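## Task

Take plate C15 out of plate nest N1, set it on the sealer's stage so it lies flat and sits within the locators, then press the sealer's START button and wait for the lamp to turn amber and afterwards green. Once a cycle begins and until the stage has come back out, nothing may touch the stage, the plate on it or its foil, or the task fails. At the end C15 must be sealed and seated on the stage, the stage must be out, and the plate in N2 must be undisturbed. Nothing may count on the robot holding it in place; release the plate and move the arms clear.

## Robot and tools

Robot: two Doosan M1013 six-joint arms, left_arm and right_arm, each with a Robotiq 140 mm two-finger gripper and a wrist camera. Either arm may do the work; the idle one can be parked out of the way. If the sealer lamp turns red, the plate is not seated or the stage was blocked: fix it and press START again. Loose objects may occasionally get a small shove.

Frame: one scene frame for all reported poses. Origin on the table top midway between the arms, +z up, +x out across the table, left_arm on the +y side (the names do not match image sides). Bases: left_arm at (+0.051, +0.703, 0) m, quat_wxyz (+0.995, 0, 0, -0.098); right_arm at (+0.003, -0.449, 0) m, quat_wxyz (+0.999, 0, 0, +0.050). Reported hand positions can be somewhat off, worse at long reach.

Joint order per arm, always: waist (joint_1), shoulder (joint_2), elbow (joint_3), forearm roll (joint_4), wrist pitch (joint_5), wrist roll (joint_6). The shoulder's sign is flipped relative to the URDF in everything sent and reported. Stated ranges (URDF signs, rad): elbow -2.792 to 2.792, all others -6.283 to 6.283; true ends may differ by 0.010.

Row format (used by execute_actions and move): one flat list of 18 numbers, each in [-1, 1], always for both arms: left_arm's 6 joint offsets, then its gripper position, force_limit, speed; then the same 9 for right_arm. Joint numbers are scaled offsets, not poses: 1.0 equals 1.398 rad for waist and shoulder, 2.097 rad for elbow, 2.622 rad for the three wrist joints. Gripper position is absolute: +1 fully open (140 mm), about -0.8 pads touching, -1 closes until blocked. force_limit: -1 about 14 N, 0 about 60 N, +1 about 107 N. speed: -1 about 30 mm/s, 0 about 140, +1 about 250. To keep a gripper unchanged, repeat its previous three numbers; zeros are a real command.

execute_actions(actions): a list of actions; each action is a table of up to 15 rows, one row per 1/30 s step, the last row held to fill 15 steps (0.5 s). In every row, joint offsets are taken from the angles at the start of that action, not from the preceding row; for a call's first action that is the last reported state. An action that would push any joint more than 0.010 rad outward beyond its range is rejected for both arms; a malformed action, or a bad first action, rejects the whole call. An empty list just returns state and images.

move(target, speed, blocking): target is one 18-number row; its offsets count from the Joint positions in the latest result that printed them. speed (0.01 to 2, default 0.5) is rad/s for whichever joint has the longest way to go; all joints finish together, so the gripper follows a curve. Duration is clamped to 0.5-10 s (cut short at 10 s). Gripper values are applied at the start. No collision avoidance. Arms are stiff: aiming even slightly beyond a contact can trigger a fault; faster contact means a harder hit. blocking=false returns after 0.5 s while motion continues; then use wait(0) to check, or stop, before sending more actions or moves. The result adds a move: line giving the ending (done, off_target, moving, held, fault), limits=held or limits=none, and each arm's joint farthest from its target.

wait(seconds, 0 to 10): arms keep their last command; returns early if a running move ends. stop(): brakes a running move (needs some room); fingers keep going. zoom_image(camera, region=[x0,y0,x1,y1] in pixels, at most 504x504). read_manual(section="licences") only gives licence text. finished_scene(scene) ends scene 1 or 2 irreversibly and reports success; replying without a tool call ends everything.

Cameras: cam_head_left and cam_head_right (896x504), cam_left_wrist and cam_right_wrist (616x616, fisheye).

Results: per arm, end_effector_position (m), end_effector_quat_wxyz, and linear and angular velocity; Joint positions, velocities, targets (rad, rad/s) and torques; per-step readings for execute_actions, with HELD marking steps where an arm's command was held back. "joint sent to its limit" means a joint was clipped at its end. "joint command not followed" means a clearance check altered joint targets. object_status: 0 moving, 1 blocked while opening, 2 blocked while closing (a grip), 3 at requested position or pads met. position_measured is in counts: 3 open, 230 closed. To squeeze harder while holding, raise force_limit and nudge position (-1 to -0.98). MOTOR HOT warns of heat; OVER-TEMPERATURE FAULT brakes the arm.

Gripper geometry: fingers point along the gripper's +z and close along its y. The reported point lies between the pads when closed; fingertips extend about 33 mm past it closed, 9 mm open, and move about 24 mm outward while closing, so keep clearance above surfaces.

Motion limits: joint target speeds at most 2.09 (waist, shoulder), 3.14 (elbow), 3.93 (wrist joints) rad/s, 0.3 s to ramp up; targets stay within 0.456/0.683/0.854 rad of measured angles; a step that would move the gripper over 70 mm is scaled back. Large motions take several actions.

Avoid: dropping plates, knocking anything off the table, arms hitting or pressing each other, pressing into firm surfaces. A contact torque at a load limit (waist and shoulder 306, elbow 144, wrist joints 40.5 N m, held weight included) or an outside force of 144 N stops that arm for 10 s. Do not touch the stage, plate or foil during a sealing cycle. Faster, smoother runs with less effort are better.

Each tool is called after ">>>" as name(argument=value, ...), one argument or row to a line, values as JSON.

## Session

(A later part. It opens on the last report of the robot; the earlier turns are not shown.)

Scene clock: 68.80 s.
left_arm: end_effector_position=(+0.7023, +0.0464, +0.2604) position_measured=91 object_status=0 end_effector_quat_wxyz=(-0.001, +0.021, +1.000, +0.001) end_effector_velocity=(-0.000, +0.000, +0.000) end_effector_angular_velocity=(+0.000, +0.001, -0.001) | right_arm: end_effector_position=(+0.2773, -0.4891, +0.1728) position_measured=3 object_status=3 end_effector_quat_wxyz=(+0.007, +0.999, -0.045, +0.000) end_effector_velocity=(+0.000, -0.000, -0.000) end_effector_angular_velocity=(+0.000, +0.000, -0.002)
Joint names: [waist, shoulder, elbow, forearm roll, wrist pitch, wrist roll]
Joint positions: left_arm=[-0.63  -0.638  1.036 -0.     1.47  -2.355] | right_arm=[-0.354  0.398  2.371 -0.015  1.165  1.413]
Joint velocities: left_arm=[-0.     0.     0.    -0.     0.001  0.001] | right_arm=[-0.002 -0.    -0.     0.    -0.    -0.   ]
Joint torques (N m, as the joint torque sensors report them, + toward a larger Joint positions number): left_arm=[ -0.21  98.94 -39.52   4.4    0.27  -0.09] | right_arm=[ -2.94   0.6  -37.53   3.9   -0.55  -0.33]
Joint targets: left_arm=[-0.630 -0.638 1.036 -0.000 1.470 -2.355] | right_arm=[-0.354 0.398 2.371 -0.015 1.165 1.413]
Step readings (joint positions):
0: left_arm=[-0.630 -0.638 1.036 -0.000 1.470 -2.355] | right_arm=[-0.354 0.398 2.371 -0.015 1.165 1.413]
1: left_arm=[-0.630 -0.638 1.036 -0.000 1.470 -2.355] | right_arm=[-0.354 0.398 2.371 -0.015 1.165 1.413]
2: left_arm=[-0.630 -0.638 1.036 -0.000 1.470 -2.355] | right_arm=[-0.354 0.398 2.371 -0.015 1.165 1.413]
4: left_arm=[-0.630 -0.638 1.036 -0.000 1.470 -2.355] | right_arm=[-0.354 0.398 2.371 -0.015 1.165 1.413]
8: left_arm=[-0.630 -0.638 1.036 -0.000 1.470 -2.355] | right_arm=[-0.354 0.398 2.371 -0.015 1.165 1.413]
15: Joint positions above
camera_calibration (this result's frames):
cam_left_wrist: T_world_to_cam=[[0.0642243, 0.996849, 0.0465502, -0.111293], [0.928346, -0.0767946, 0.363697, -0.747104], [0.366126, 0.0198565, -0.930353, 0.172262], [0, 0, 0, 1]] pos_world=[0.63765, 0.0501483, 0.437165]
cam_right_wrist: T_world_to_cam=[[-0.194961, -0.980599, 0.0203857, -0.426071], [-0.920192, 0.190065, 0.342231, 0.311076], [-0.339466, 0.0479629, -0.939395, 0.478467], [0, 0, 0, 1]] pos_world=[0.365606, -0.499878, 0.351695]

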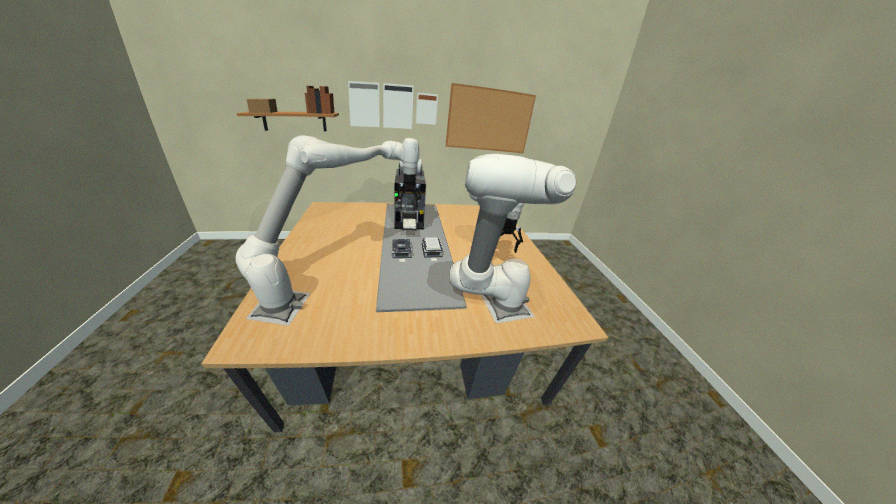

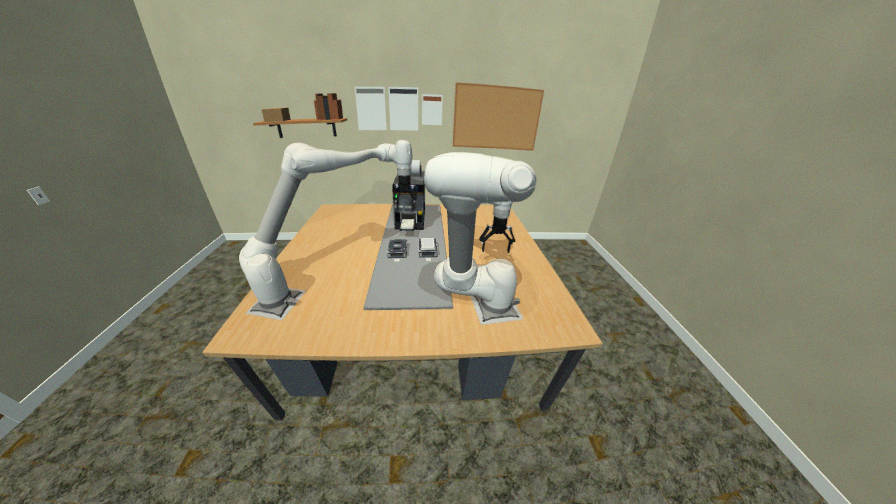

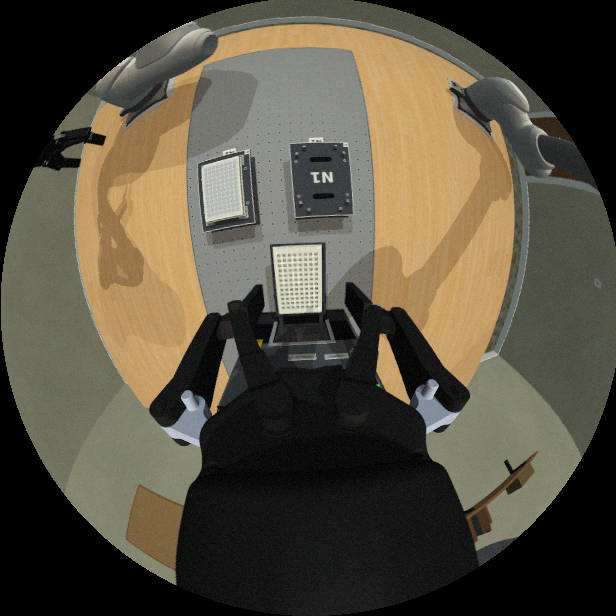

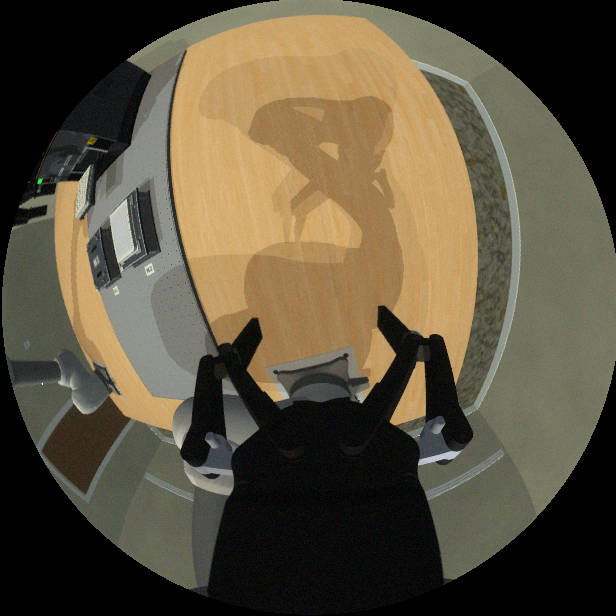

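>>> move(
  target=[0,-0.0415,0.0205,0,-0.0385,0,0.5,-0.3,0.5,0,0,0,0,0,0,1,0,0],
)

>>> zoom_image(
  camera="cam_left_wrist",
  region=[220, 200, 400, 380],
)

Scene clock: 71.53 s.
left_arm: end_effector_position=(+0.7156, +0.0320, +0.1825) position_measured=66 object_status=3 end_effector_quat_wxyz=(-0.001, +0.021, +1.000, +0.001) end_effector_velocity=(-0.000, -0.000, -0.001) end_effector_angular_velocity=(-0.001, +0.001, -0.002) | right_arm: end_effector_position=(+0.2773, -0.4891, +0.1728) position_measured=3 object_status=3 end_effector_quat_wxyz=(+0.007, +0.999, -0.045, +0.000) end_effector_velocity=(+0.000, +0.000, +0.000) end_effector_angular_velocity=(-0.001, -0.000, +0.002)
Joint names: [waist, shoulder, elbow, forearm roll, wrist pitch, wrist roll]
Joint positions: left_arm=[-0.63  -0.696  1.079 -0.     1.369 -2.355] | right_arm=[-0.354  0.398  2.371 -0.015  1.165  1.413]
Joint velocities: left_arm=[-0.    -0.     0.    -0.001 -0.001  0.002] | right_arm=[ 0.001  0.    -0.    -0.001 -0.    -0.   ]
Joint torques (N m, as the joint torque sensors report them, + toward a larger Joint positions number): left_arm=[ -0.73 103.19 -38.36   4.16   0.09  -0.15] | right_arm=[ -3.44   0.27 -37.96   3.72  -0.43  -0.33]
Joint targets: left_arm=[-0.630 -0.696 1.079 -0.000 1.369 -2.355] | right_arm=[-0.354 0.398 2.371 -0.015 1.165 1.413]
move: done; limits=none; left_arm: farthest joint: the waist, 0.000 radians from its target (0.000 radians at the start); right_arm: farthest joint: the waist, 0.000 radians from its target (0.000 radians at the start)
camera_calibration (this result's frames):
cam_left_wrist: T_world_to_cam=[[0.0642032, 0.996848, 0.0465953, -0.0941445], [0.928334, -0.0767921, 0.363729, -0.732196], [0.366161, 0.0199034, -0.930339, 0.095125], [0, 0, 0, 1]] pos_world=[0.650936, 0.0357276, 0.359206]
cam_right_wrist: T_world_to_cam=[[-0.194961, -0.980599, 0.0203857, -0.426071], [-0.920192, 0.190065, 0.342231, 0.311076], [-0.339466, 0.0479629, -0.939395, 0.478467], [0, 0, 0, 1]] pos_world=[0.365606, -0.499878, 0.351695]

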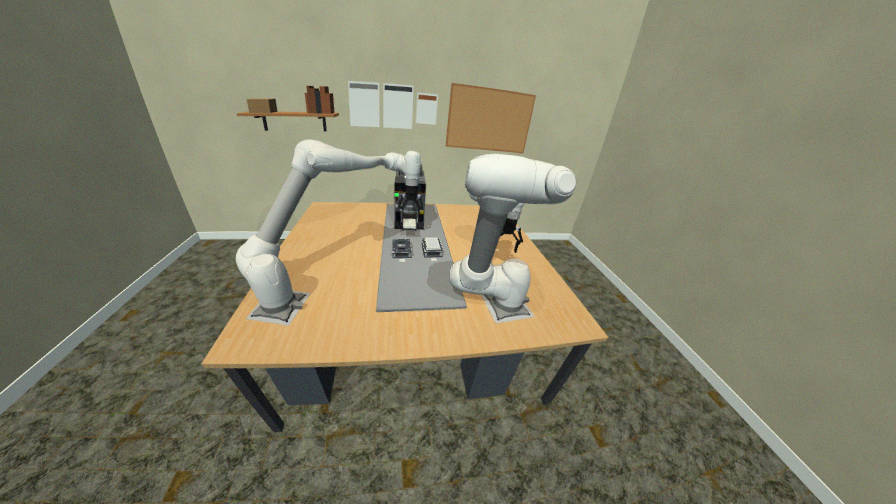

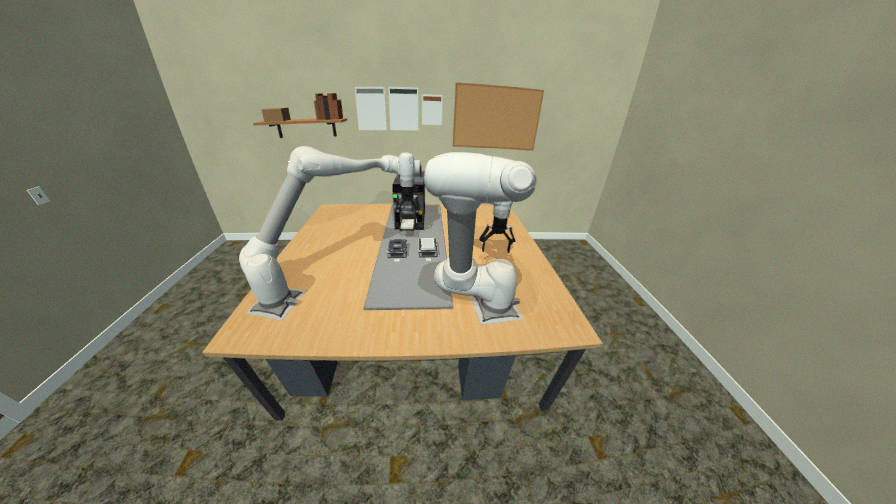

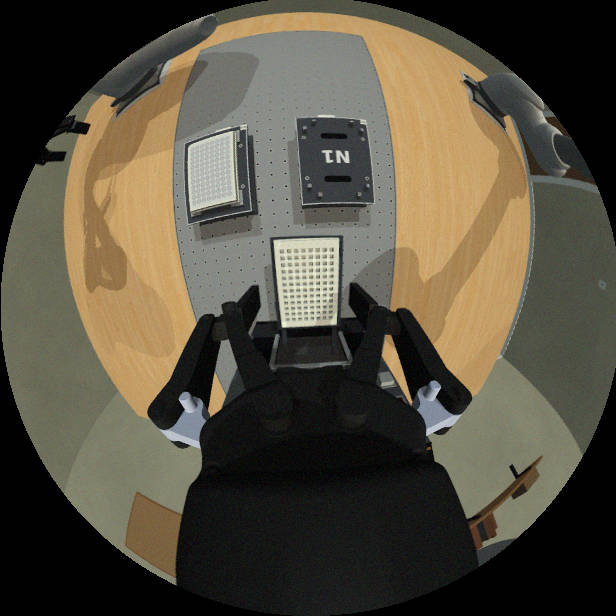

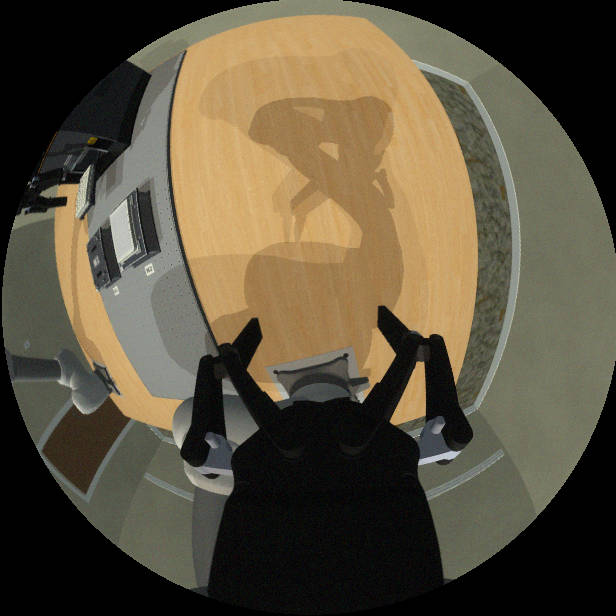

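Region (220, 200, 400, 380) of cam_left_wrist's 616x616 image, scaled by 2.800, with more detail than that image has.

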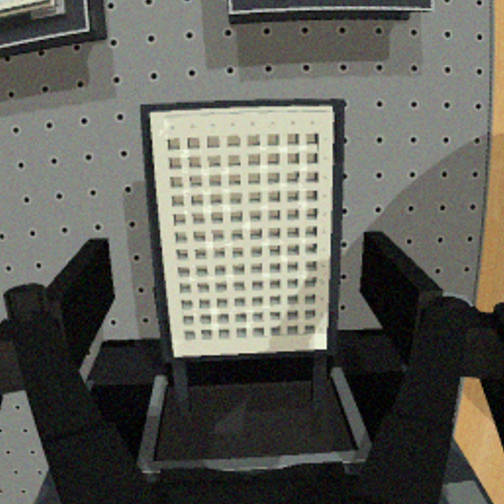

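>>> move(
  target=[0,0,0.031,0,-0.025,0,0.5,-0.3,0.5,0,0,0,0,0,0,1,0,0],
  speed=0.15,
)

>>> execute_actions(
  actions=[
    [[0,0,0,0,0,0,-1,-0.3,0,0,0,0,0,0,0,1,0,0]],
    [[0,0,0,0,0,0,-1,-0.3,0,0,0,0,0,0,0,1,0,0]],
  ],
)

>>> zoom_image(
  camera="cam_left_wrist",
  region=[220, 180, 400, 360],
)

Scene clock: 73.97 s.
left_arm: end_effector_position=(+0.7099, +0.0381, +0.1471) position_measured=66 object_status=3 end_effector_quat_wxyz=(-0.001, +0.021, +1.000, +0.001) end_effector_velocity=(+0.000, -0.000, +0.001) end_effector_angular_velocity=(-0.001, -0.001, -0.000) | right_arm: end_effector_position=(+0.2773, -0.4891, +0.1728) position_measured=3 object_status=3 end_effector_quat_wxyz=(+0.007, +0.999, -0.045, +0.000) end_effector_velocity=(+0.000, -0.000, +0.000) end_effector_angular_velocity=(-0.000, -0.000, -0.000)
Joint names: [waist, shoulder, elbow, forearm roll, wrist pitch, wrist roll]
Joint positions: left_arm=[-0.63  -0.696  1.144 -0.     1.304 -2.355] | right_arm=[-0.354  0.398  2.371 -0.015  1.165  1.413]
Joint velocities: left_arm=[-0.     0.001  0.    -0.    -0.001  0.   ] | right_arm=[-0.001  0.    -0.    -0.    -0.    -0.   ]
Joint torques (N m, as the joint torque sensors report them, + toward a larger Joint positions number): left_arm=[ -1.33 101.14 -38.13   4.22   0.18  -0.12] | right_arm=[ -3.18   0.33 -37.74   3.66  -0.29  -0.31]
Joint targets: left_arm=[-0.630 -0.696 1.144 -0.000 1.304 -2.355] | right_arm=[-0.354 0.398 2.371 -0.015 1.165 1.413]
move: done; limits=none; left_arm: farthest joint: the waist, 0.000 radians from its target (0.000 radians at the start); right_arm: farthest joint: the waist, 0.000 radians from its target (0.000 radians at the start)
camera_calibration (this result's frames):
cam_left_wrist: T_world_to_cam=[[0.0641589, 0.996869, 0.0462185, -0.098145], [0.928227, -0.0766193, 0.364039, -0.713596], [0.366441, 0.0195449, -0.930236, 0.0639815], [0, 0, 0, 1]] pos_world=[0.645231, 0.041912, 0.323831]
cam_right_wrist: T_world_to_cam=[[-0.194961, -0.980599, 0.0203857, -0.426071], [-0.920192, 0.190065, 0.342231, 0.311076], [-0.339466, 0.047963, -0.939395, 0.478467], [0, 0, 0, 1]] pos_world=[0.365606, -0.499878, 0.351695]

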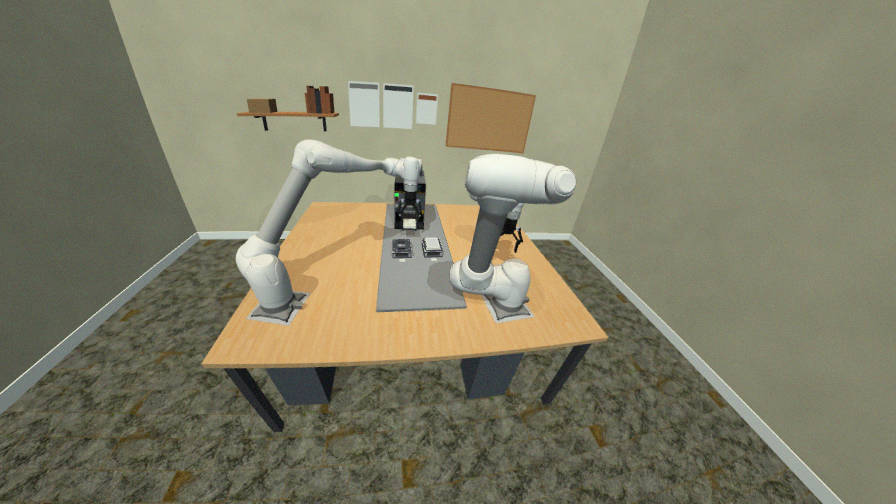

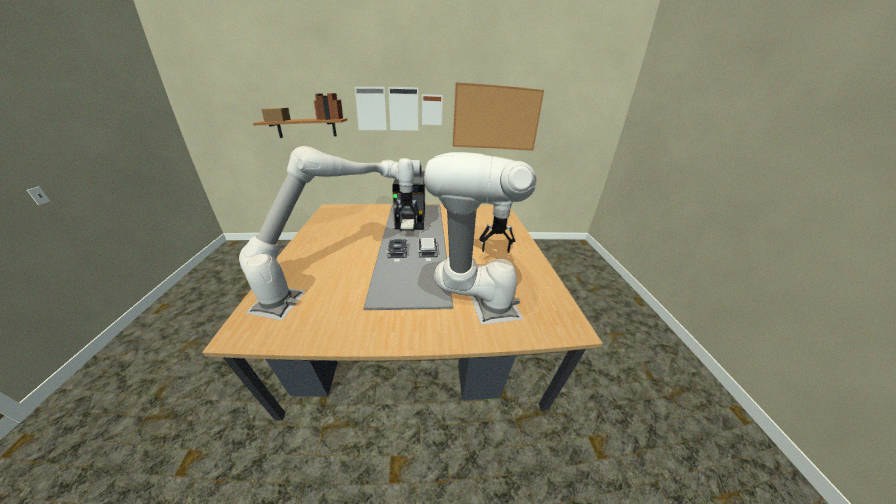

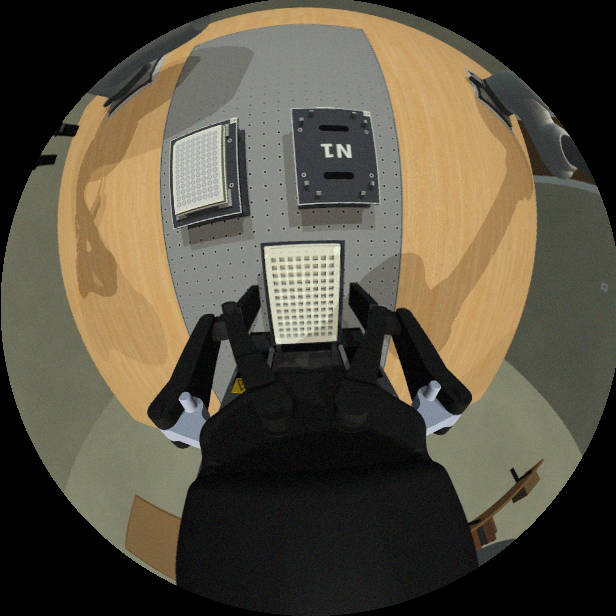

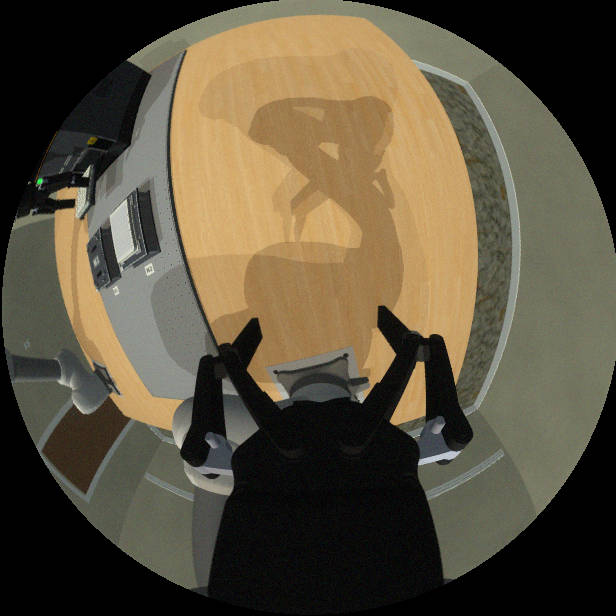

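Scene clock: 74.97 s.
left_arm: end_effector_position=(+0.7099, +0.0381, +0.1471) position_measured=109 object_status=2 end_effector_quat_wxyz=(-0.001, +0.021, +1.000, +0.001) end_effector_velocity=(-0.000, -0.000, -0.000) end_effector_angular_velocity=(-0.001, +0.000, -0.001) | right_arm: end_effector_position=(+0.2773, -0.4891, +0.1728) position_measured=3 object_status=3 end_effector_quat_wxyz=(+0.007, +0.999, -0.045, +0.000) end_effector_velocity=(-0.000, +0.000, -0.000) end_effector_angular_velocity=(+0.001, -0.000, -0.001)
Joint names: [waist, shoulder, elbow, forearm roll, wrist pitch, wrist roll]
Joint positions: left_arm=[-0.63  -0.696  1.144 -0.     1.304 -2.355] | right_arm=[-0.354  0.398  2.371 -0.015  1.165  1.413]
Joint velocities: left_arm=[-0.    -0.     0.    -0.001 -0.001  0.001] | right_arm=[-0.     0.     0.     0.001 -0.     0.   ]
Joint torques (N m, as the joint torque sensors report them, + toward a larger Joint positions number): left_arm=[  1.07  95.75 -35.84   4.8   -0.15   0.03] | right_arm=[ -2.43   0.82 -37.79   3.8   -0.47  -0.26]
Joint targets: left_arm=[-0.630 -0.696 1.144 -0.000 1.304 -2.355] | right_arm=[-0.354 0.398 2.371 -0.015 1.165 1.413]
Step readings (joint positions; steps 1 to 15: 1st action; 16 to 30: 2nd action):
0: left_arm=[-0.630 -0.696 1.144 -0.000 1.304 -2.355] | right_arm=[-0.354 0.398 2.371 -0.015 1.165 1.413]
1: left_arm=[-0.630 -0.696 1.144 -0.000 1.304 -2.355] | right_arm=[-0.354 0.398 2.371 -0.015 1.165 1.413]
2: left_arm=[-0.630 -0.696 1.144 -0.000 1.304 -2.355] | right_arm=[-0.354 0.398 2.371 -0.015 1.165 1.413]
4: left_arm=[-0.630 -0.696 1.144 -0.000 1.304 -2.355] | right_arm=[-0.354 0.398 2.371 -0.015 1.165 1.413]
8: left_arm=[-0.630 -0.696 1.144 -0.000 1.304 -2.355] | right_arm=[-0.354 0.398 2.371 -0.015 1.165 1.413]
15: left_arm=[-0.630 -0.696 1.144 -0.000 1.304 -2.355] | right_arm=[-0.354 0.398 2.371 -0.015 1.165 1.413]
16: left_arm=[-0.630 -0.696 1.144 -0.000 1.304 -2.355] | right_arm=[-0.354 0.398 2.371 -0.015 1.165 1.413]
17: left_arm=[-0.630 -0.696 1.144 -0.000 1.304 -2.355] | right_arm=[-0.354 0.398 2.371 -0.015 1.165 1.413]
19: left_arm=[-0.630 -0.696 1.144 -0.000 1.304 -2.355] | right_arm=[-0.354 0.398 2.371 -0.015 1.165 1.413]
23: left_arm=[-0.630 -0.696 1.144 -0.000 1.304 -2.355] | right_arm=[-0.354 0.398 2.371 -0.015 1.165 1.413]
30: Joint positions above
camera_calibration (this result's frames):
cam_left_wrist: T_world_to_cam=[[0.0641582, 0.99687, 0.0461999, -0.0981432], [0.92822, -0.0766122, 0.364058, -0.713602], [0.366458, 0.0195264, -0.93023, 0.0639893], [0, 0, 0, 1]] pos_world=[0.645227, 0.0419159, 0.323851]
cam_right_wrist: T_world_to_cam=[[-0.194961, -0.980599, 0.0203856, -0.426071], [-0.920192, 0.190065, 0.342231, 0.311076], [-0.339466, 0.047963, -0.939395, 0.478467], [0, 0, 0, 1]] pos_world=[0.365606, -0.499878, 0.351695]

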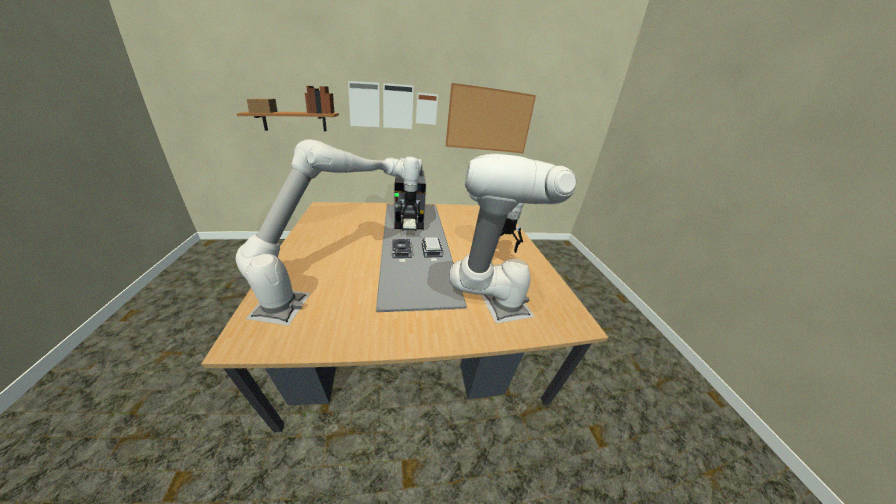

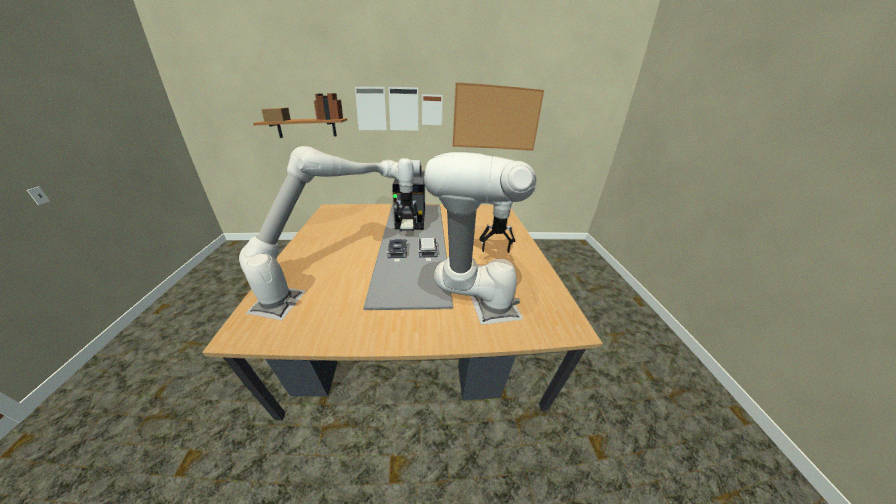

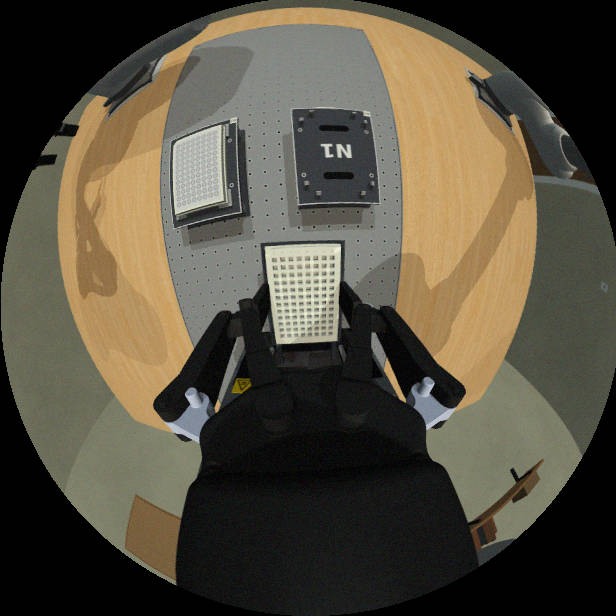

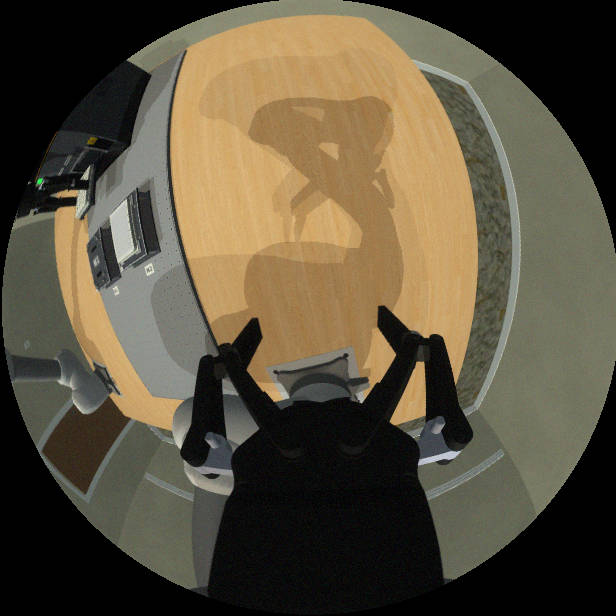

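Region (220, 180, 400, 360) of cam_left_wrist's 616x616 image, scaled by 2.800, with more detail than that image has.

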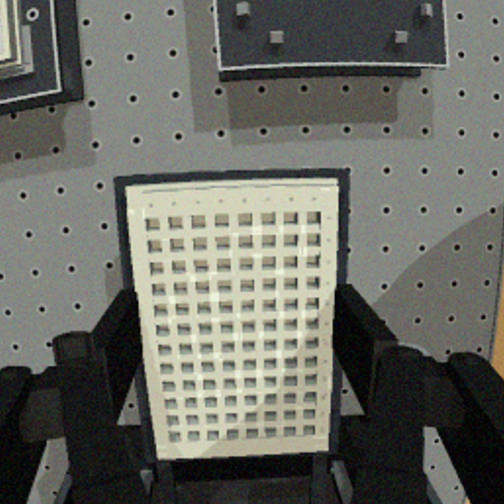

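>>> execute_actions(
  actions=[
    [[0,0.0016,-0.0034,0,0.0036,0,-1,-0.3,0,0,0,0,0,0,0,1,0,0]],
    [[0.0016,-0.0027,-0.0031,0,0.001,0,-1,-0.3,0,0,0,0,0,0,0,1,0,0]],
    [[0,-0.0008,0.0017,0,-0.0018,0,-1,-0.3,0,0,0,0,0,0,0,1,0,0]],
  ],
)

>>> execute_actions(
  actions=[
    [[0,-0.0008,0.0017,0,-0.0018,0,-1,-0.3,0,0,0,0,0,0,0,1,0,0]],
  ],
)

>>> zoom_image(
  camera="cam_left_wrist",
  region=[220, 180, 400, 360],
)

Scene clock: 77.30 s.
left_arm: end_effector_position=(+0.7130, +0.0378, +0.1501) position_measured=109 object_status=2 end_effector_quat_wxyz=(-0.001, +0.020, +1.000, +0.001) end_effector_velocity=(+0.000, -0.000, +0.001) end_effector_angular_velocity=(-0.001, -0.002, -0.001) | right_arm: end_effector_position=(+0.2773, -0.4891, +0.1728) position_measured=3 object_status=3 end_effector_quat_wxyz=(+0.007, +0.999, -0.045, +0.000) end_effector_velocity=(-0.000, +0.000, -0.000) end_effector_angular_velocity=(+0.000, +0.000, +0.001)
Joint names: [waist, shoulder, elbow, forearm roll, wrist pitch, wrist roll]
Joint positions: left_arm=[-0.628 -0.699  1.134 -0.     1.311 -2.355] | right_arm=[-0.354  0.398  2.371 -0.015  1.165  1.413]
Joint velocities: left_arm=[-0.     0.001  0.     0.001 -0.001  0.001] | right_arm=[0.001 0.    0.001 0.    0.    0.   ]
Joint torques (N m, as the joint torque sensors report them, + toward a larger Joint positions number): left_arm=[  0.38 102.7  -38.61   4.22   0.08  -0.09] | right_arm=[ -3.57   0.6  -37.74   3.69  -0.39  -0.33]
Joint targets: left_arm=[-0.628 -0.699 1.134 -0.000 1.311 -2.355] | right_arm=[-0.354 0.398 2.371 -0.015 1.165 1.413]
Step readings (joint positions; steps 1 to 15: 1st action; 16 to 30: 2nd action; 31 to 45: 3rd action):
0: left_arm=[-0.630 -0.696 1.144 -0.000 1.304 -2.355] | right_arm=[-0.354 0.398 2.371 -0.015 1.165 1.413]
1: left_arm=[-0.630 -0.696 1.144 -0.000 1.304 -2.355] | right_arm=[-0.354 0.398 2.371 -0.015 1.165 1.413]
2: left_arm=[-0.630 -0.695 1.141 -0.000 1.307 -2.355] | right_arm=[-0.354 0.398 2.371 -0.015 1.165 1.413]
4: left_arm=[-0.630 -0.694 1.137 -0.000 1.312 -2.355] | right_arm=[-0.354 0.398 2.371 -0.015 1.165 1.413]
8: left_arm=[-0.630 -0.694 1.137 -0.000 1.313 -2.355] | right_arm=[-0.354 0.398 2.371 -0.015 1.165 1.413]
15: left_arm=[-0.630 -0.694 1.137 -0.000 1.313 -2.355] | right_arm=[-0.354 0.398 2.371 -0.015 1.165 1.413]
16: left_arm=[-0.630 -0.694 1.136 -0.000 1.313 -2.355] | right_arm=[-0.354 0.398 2.371 -0.015 1.165 1.413]
17: left_arm=[-0.630 -0.696 1.133 -0.000 1.314 -2.355] | right_arm=[-0.354 0.398 2.371 -0.015 1.165 1.413]
19: left_arm=[-0.628 -0.698 1.130 -0.000 1.315 -2.355] | right_arm=[-0.354 0.398 2.371 -0.015 1.165 1.413]
23: left_arm=[-0.628 -0.698 1.130 -0.000 1.316 -2.355] | right_arm=[-0.354 0.398 2.371 -0.015 1.165 1.413]
30: left_arm=[-0.628 -0.698 1.130 -0.000 1.316 -2.355] | right_arm=[-0.354 0.398 2.371 -0.015 1.165 1.413]
31: left_arm=[-0.628 -0.698 1.130 -0.000 1.316 -2.355] | right_arm=[-0.354 0.398 2.371 -0.015 1.165 1.413]
32: left_arm=[-0.628 -0.698 1.131 -0.000 1.314 -2.355] | right_arm=[-0.354 0.398 2.371 -0.015 1.165 1.413]
34: left_arm=[-0.628 -0.699 1.133 -0.000 1.312 -2.355] | right_arm=[-0.354 0.398 2.371 -0.015 1.165 1.413]
38: left_arm=[-0.628 -0.699 1.134 -0.000 1.311 -2.355] | right_arm=[-0.354 0.398 2.371 -0.015 1.165 1.413]
45: Joint positions above
camera_calibration (this result's frames):
cam_left_wrist: T_world_to_cam=[[0.0619236, 0.997012, 0.0461728, -0.096628], [0.92838, -0.0745221, 0.364084, -0.717754], [0.366437, 0.0203205, -0.930221, 0.0655551], [0, 0, 0, 1]] pos_world=[0.64831, 0.0415187, 0.326765]
cam_right_wrist: T_world_to_cam=[[-0.194961, -0.980599, 0.0203857, -0.426071], [-0.920192, 0.190065, 0.342231, 0.311076], [-0.339466, 0.0479628, -0.939395, 0.478467], [0, 0, 0, 1]] pos_world=[0.365606, -0.499878, 0.351695]

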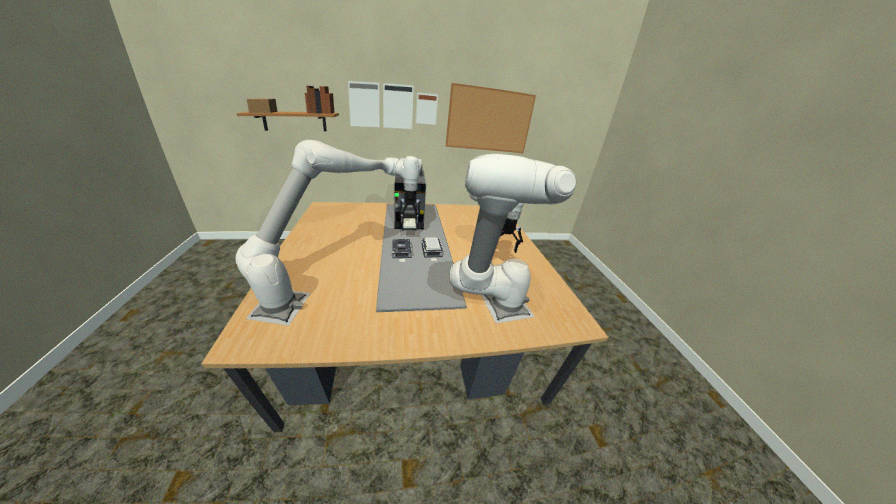

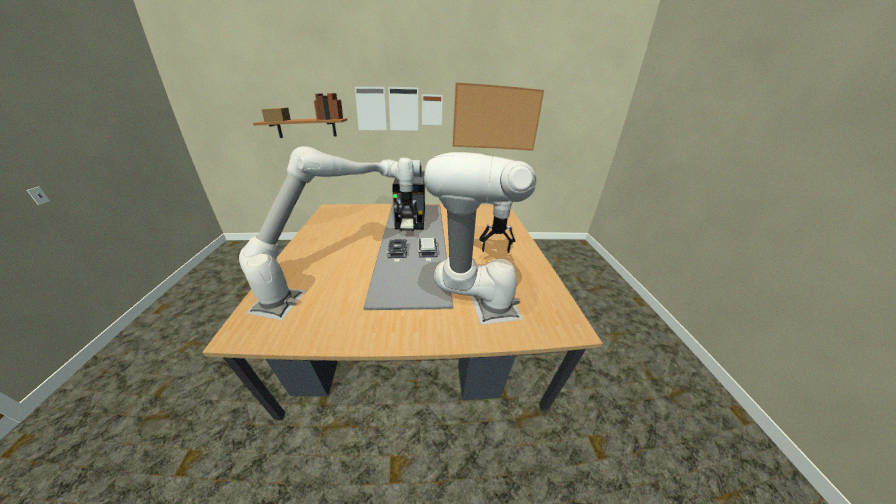

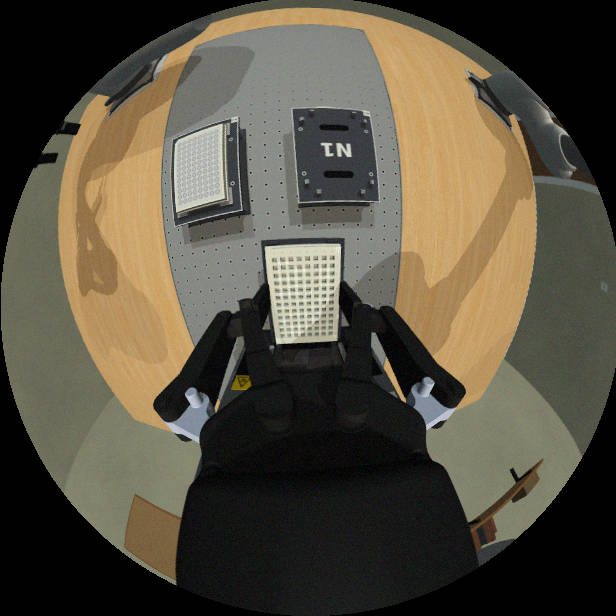

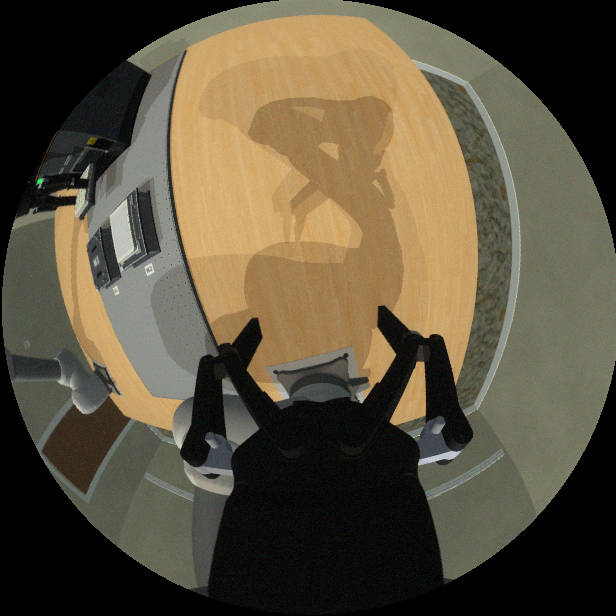

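Scene clock: 77.80 s.
left_arm: end_effector_position=(+0.7129, +0.0379, +0.1471) position_measured=109 object_status=2 end_effector_quat_wxyz=(-0.001, +0.020, +1.000, +0.001) end_effector_velocity=(-0.000, +0.000, +0.000) end_effector_angular_velocity=(-0.000, +0.001, +0.000) | right_arm: end_effector_position=(+0.2773, -0.4891, +0.1728) position_measured=3 object_status=3 end_effector_quat_wxyz=(+0.007, +0.999, -0.045, +0.000) end_effector_velocity=(+0.000, +0.000, +0.000) end_effector_angular_velocity=(+0.000, -0.000, -0.000)
Joint names: [waist, shoulder, elbow, forearm roll, wrist pitch, wrist roll]
Joint positions: left_arm=[-0.628 -0.7    1.137 -0.     1.306 -2.355] | right_arm=[-0.354  0.398  2.371 -0.015  1.165  1.413]
Joint velocities: left_arm=[-0.     0.     0.    -0.001  0.001 -0.   ] | right_arm=[ 0.  0. -0.  0.  0.  0.]
Joint torques (N m, as the joint torque sensors report them, + toward a larger Joint positions number): left_arm=[  0.08 102.27 -37.28   4.31   0.1   -0.11] | right_arm=[ -3.06  -0.07 -37.82   3.82  -0.38  -0.27]
Joint targets: left_arm=[-0.628 -0.700 1.137 -0.000 1.306 -2.355] | right_arm=[-0.354 0.398 2.371 -0.015 1.165 1.413]
Step readings (joint positions):
0: left_arm=[-0.628 -0.699 1.134 -0.000 1.311 -2.355] | right_arm=[-0.354 0.398 2.371 -0.015 1.165 1.413]
1: left_arm=[-0.628 -0.699 1.134 -0.000 1.311 -2.355] | right_arm=[-0.354 0.398 2.371 -0.015 1.165 1.413]
2: left_arm=[-0.628 -0.699 1.135 -0.000 1.308 -2.355] | right_arm=[-0.354 0.398 2.371 -0.015 1.165 1.413]
4: left_arm=[-0.628 -0.700 1.137 -0.000 1.306 -2.355] | right_arm=[-0.354 0.398 2.371 -0.015 1.165 1.413]
8: left_arm=[-0.628 -0.700 1.137 -0.000 1.306 -2.355] | right_arm=[-0.354 0.398 2.371 -0.015 1.165 1.413]
15: Joint positions above
camera_calibration (this result's frames):
cam_left_wrist: T_world_to_cam=[[0.0619207, 0.997014, 0.0461373, -0.0965768], [0.928367, -0.0745071, 0.36412, -0.71658], [0.36647, 0.0202858, -0.930209, 0.0628058], [0, 0, 0, 1]] pos_world=[0.648213, 0.0416241, 0.323799]
cam_right_wrist: T_world_to_cam=[[-0.194961, -0.980599, 0.0203855, -0.426071], [-0.920192, 0.190065, 0.342231, 0.311076], [-0.339466, 0.0479631, -0.939395, 0.478467], [0, 0, 0, 1]] pos_world=[0.365606, -0.499878, 0.351695]

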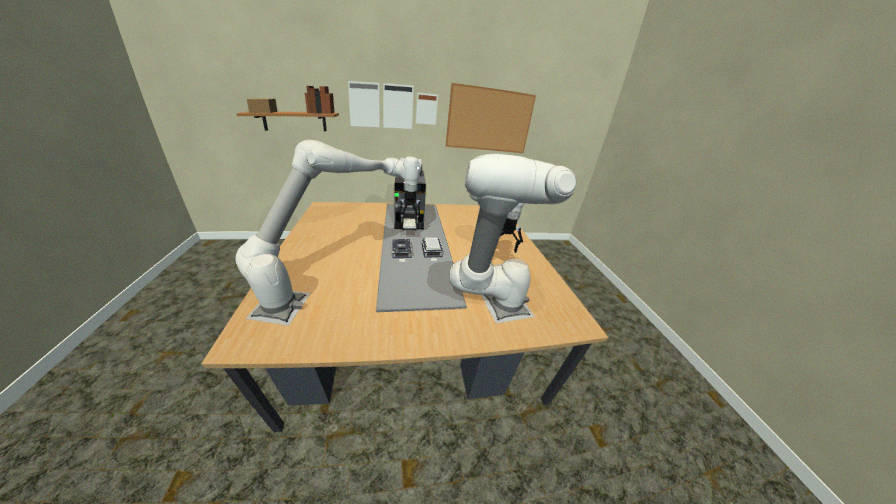

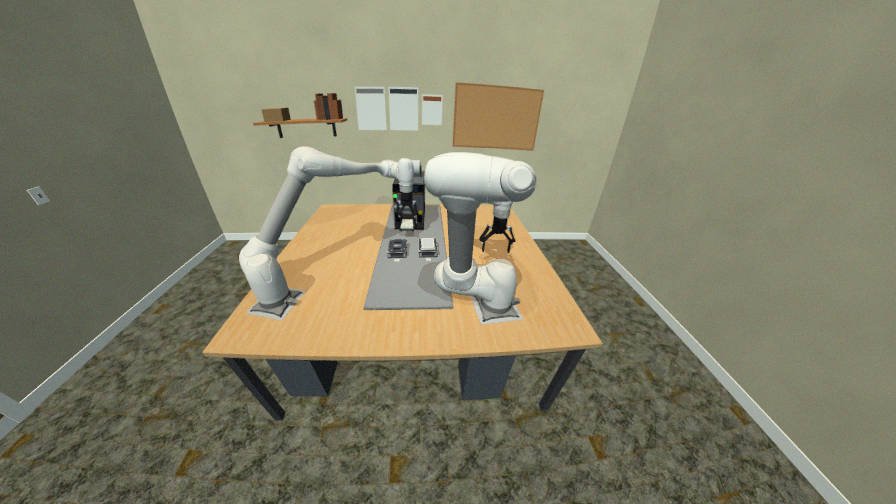

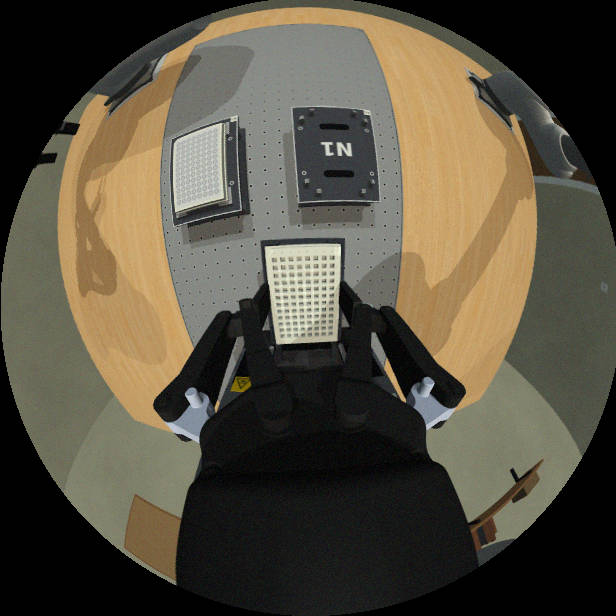

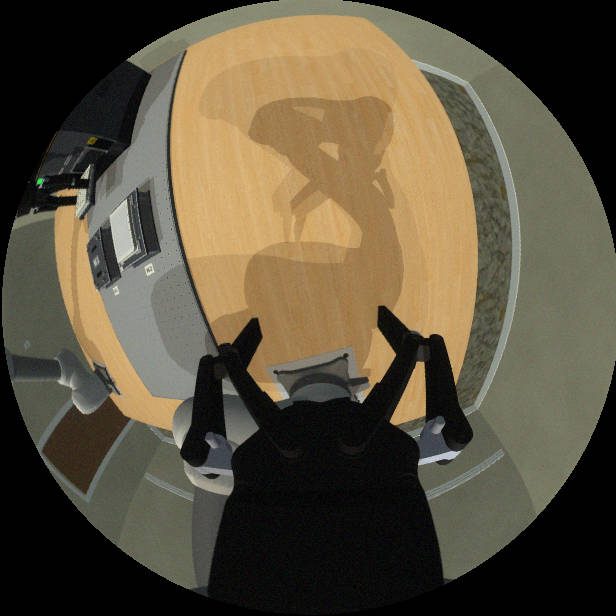

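Region (220, 180, 400, 360) of cam_left_wrist's 616x616 image, scaled by 2.800, with more detail than that image has.

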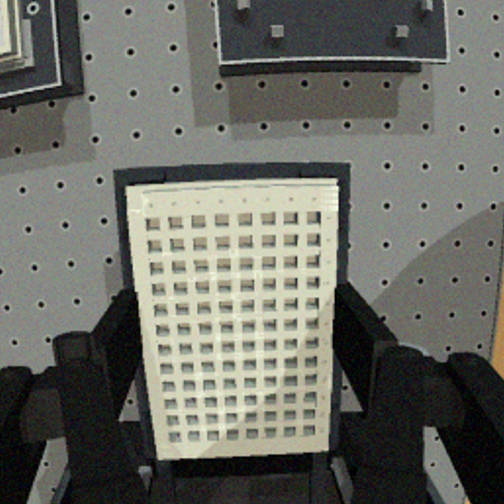

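>>> execute_actions(
  actions=[
    [[0,-0.0008,0.0017,0,-0.0018,0,-1,-0.3,0,0,0,0,0,0,0,1,0,0]],
  ],
)

Scene clock: 78.63 s.
left_arm: end_effector_position=(+0.7128, +0.0380, +0.1441) position_measured=109 object_status=2 end_effector_quat_wxyz=(-0.001, +0.020, +1.000, +0.000) end_effector_velocity=(+0.000, -0.000, -0.000) end_effector_angular_velocity=(+0.000, -0.000, +0.000) | right_arm: end_effector_position=(+0.2773, -0.4891, +0.1728) position_measured=3 object_status=3 end_effector_quat_wxyz=(+0.007, +0.999, -0.045, +0.000) end_effector_velocity=(+0.000, -0.000, +0.000) end_effector_angular_velocity=(-0.001, -0.000, +0.000)
Joint names: [waist, shoulder, elbow, forearm roll, wrist pitch, wrist roll]
Joint positions: left_arm=[-0.628 -0.701  1.141 -0.     1.301 -2.355] | right_arm=[-0.354  0.398  2.371 -0.015  1.165  1.413]
Joint velocities: left_arm=[-0. -0.  0.  0. -0. -0.] | right_arm=[-0.     0.    -0.    -0.001 -0.    -0.   ]
Joint torques (N m, as the joint torque sensors report them, + toward a larger Joint positions number): left_arm=[ -1.3   89.93 -30.58   3.33   1.02  -0.39] | right_arm=[ -3.08   0.21 -37.59   3.76  -0.45  -0.29]
Joint targets: left_arm=[-0.628 -0.701 1.141 -0.000 1.301 -2.355] | right_arm=[-0.354 0.398 2.371 -0.015 1.165 1.413]
Step readings (joint positions):
0: left_arm=[-0.628 -0.700 1.137 -0.000 1.306 -2.355] | right_arm=[-0.354 0.398 2.371 -0.015 1.165 1.413]
1: left_arm=[-0.628 -0.700 1.137 -0.000 1.306 -2.355] | right_arm=[-0.354 0.398 2.371 -0.015 1.165 1.413]
2: left_arm=[-0.628 -0.700 1.139 -0.000 1.304 -2.355] | right_arm=[-0.354 0.398 2.371 -0.015 1.165 1.413]
4: left_arm=[-0.628 -0.701 1.141 -0.000 1.302 -2.355] | right_arm=[-0.354 0.398 2.371 -0.015 1.165 1.413]
8: left_arm=[-0.628 -0.701 1.141 -0.000 1.301 -2.355] | right_arm=[-0.354 0.398 2.371 -0.015 1.165 1.413]
15: Joint positions above
camera_calibration (this result's frames):
cam_left_wrist: T_world_to_cam=[[0.0619113, 0.997017, 0.0460908, -0.0965255], [0.928351, -0.0744823, 0.364166, -0.715406], [0.366513, 0.0202424, -0.930193, 0.0600464], [0, 0, 0, 1]] pos_world=[0.648116, 0.041737, 0.32083]
cam_right_wrist: T_world_to_cam=[[-0.194961, -0.980599, 0.0203856, -0.426071], [-0.920192, 0.190065, 0.342231, 0.311076], [-0.339466, 0.0479631, -0.939395, 0.478467], [0, 0, 0, 1]] pos_world=[0.365606, -0.499878, 0.351695]

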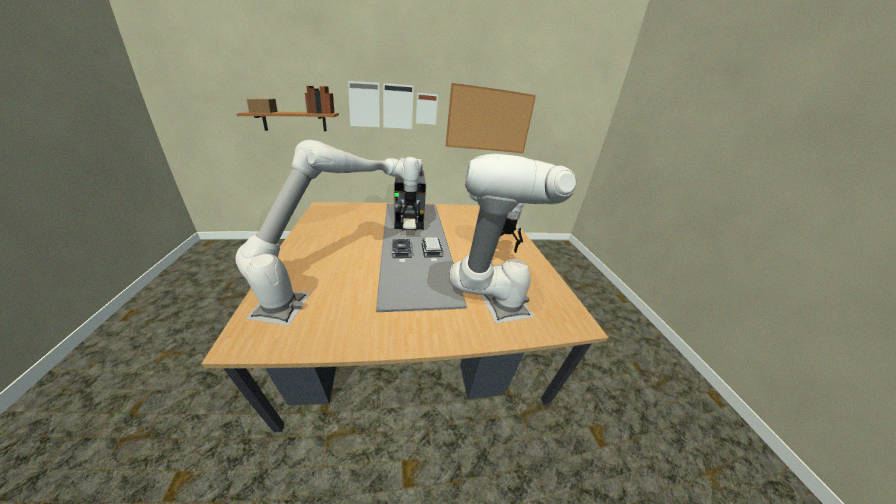

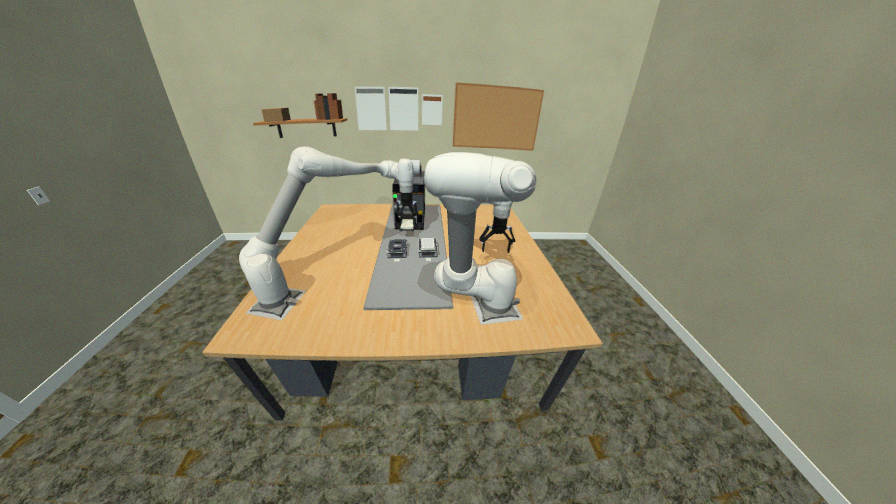

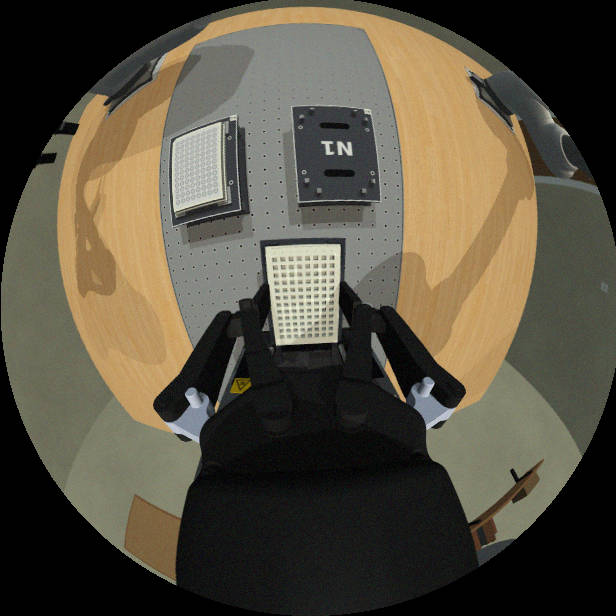

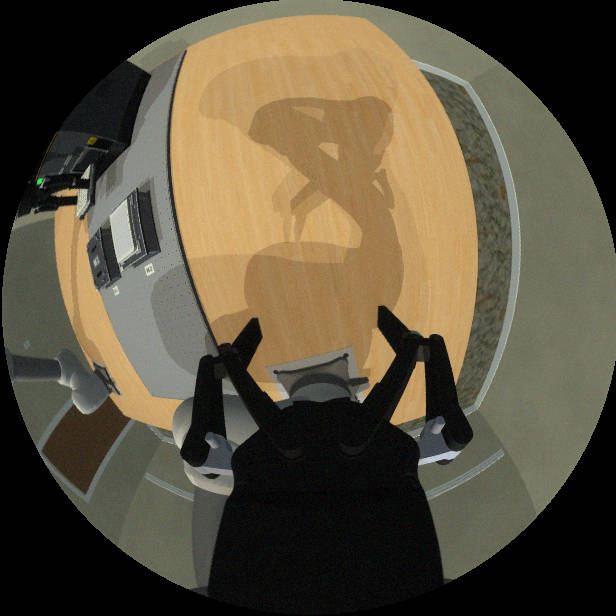

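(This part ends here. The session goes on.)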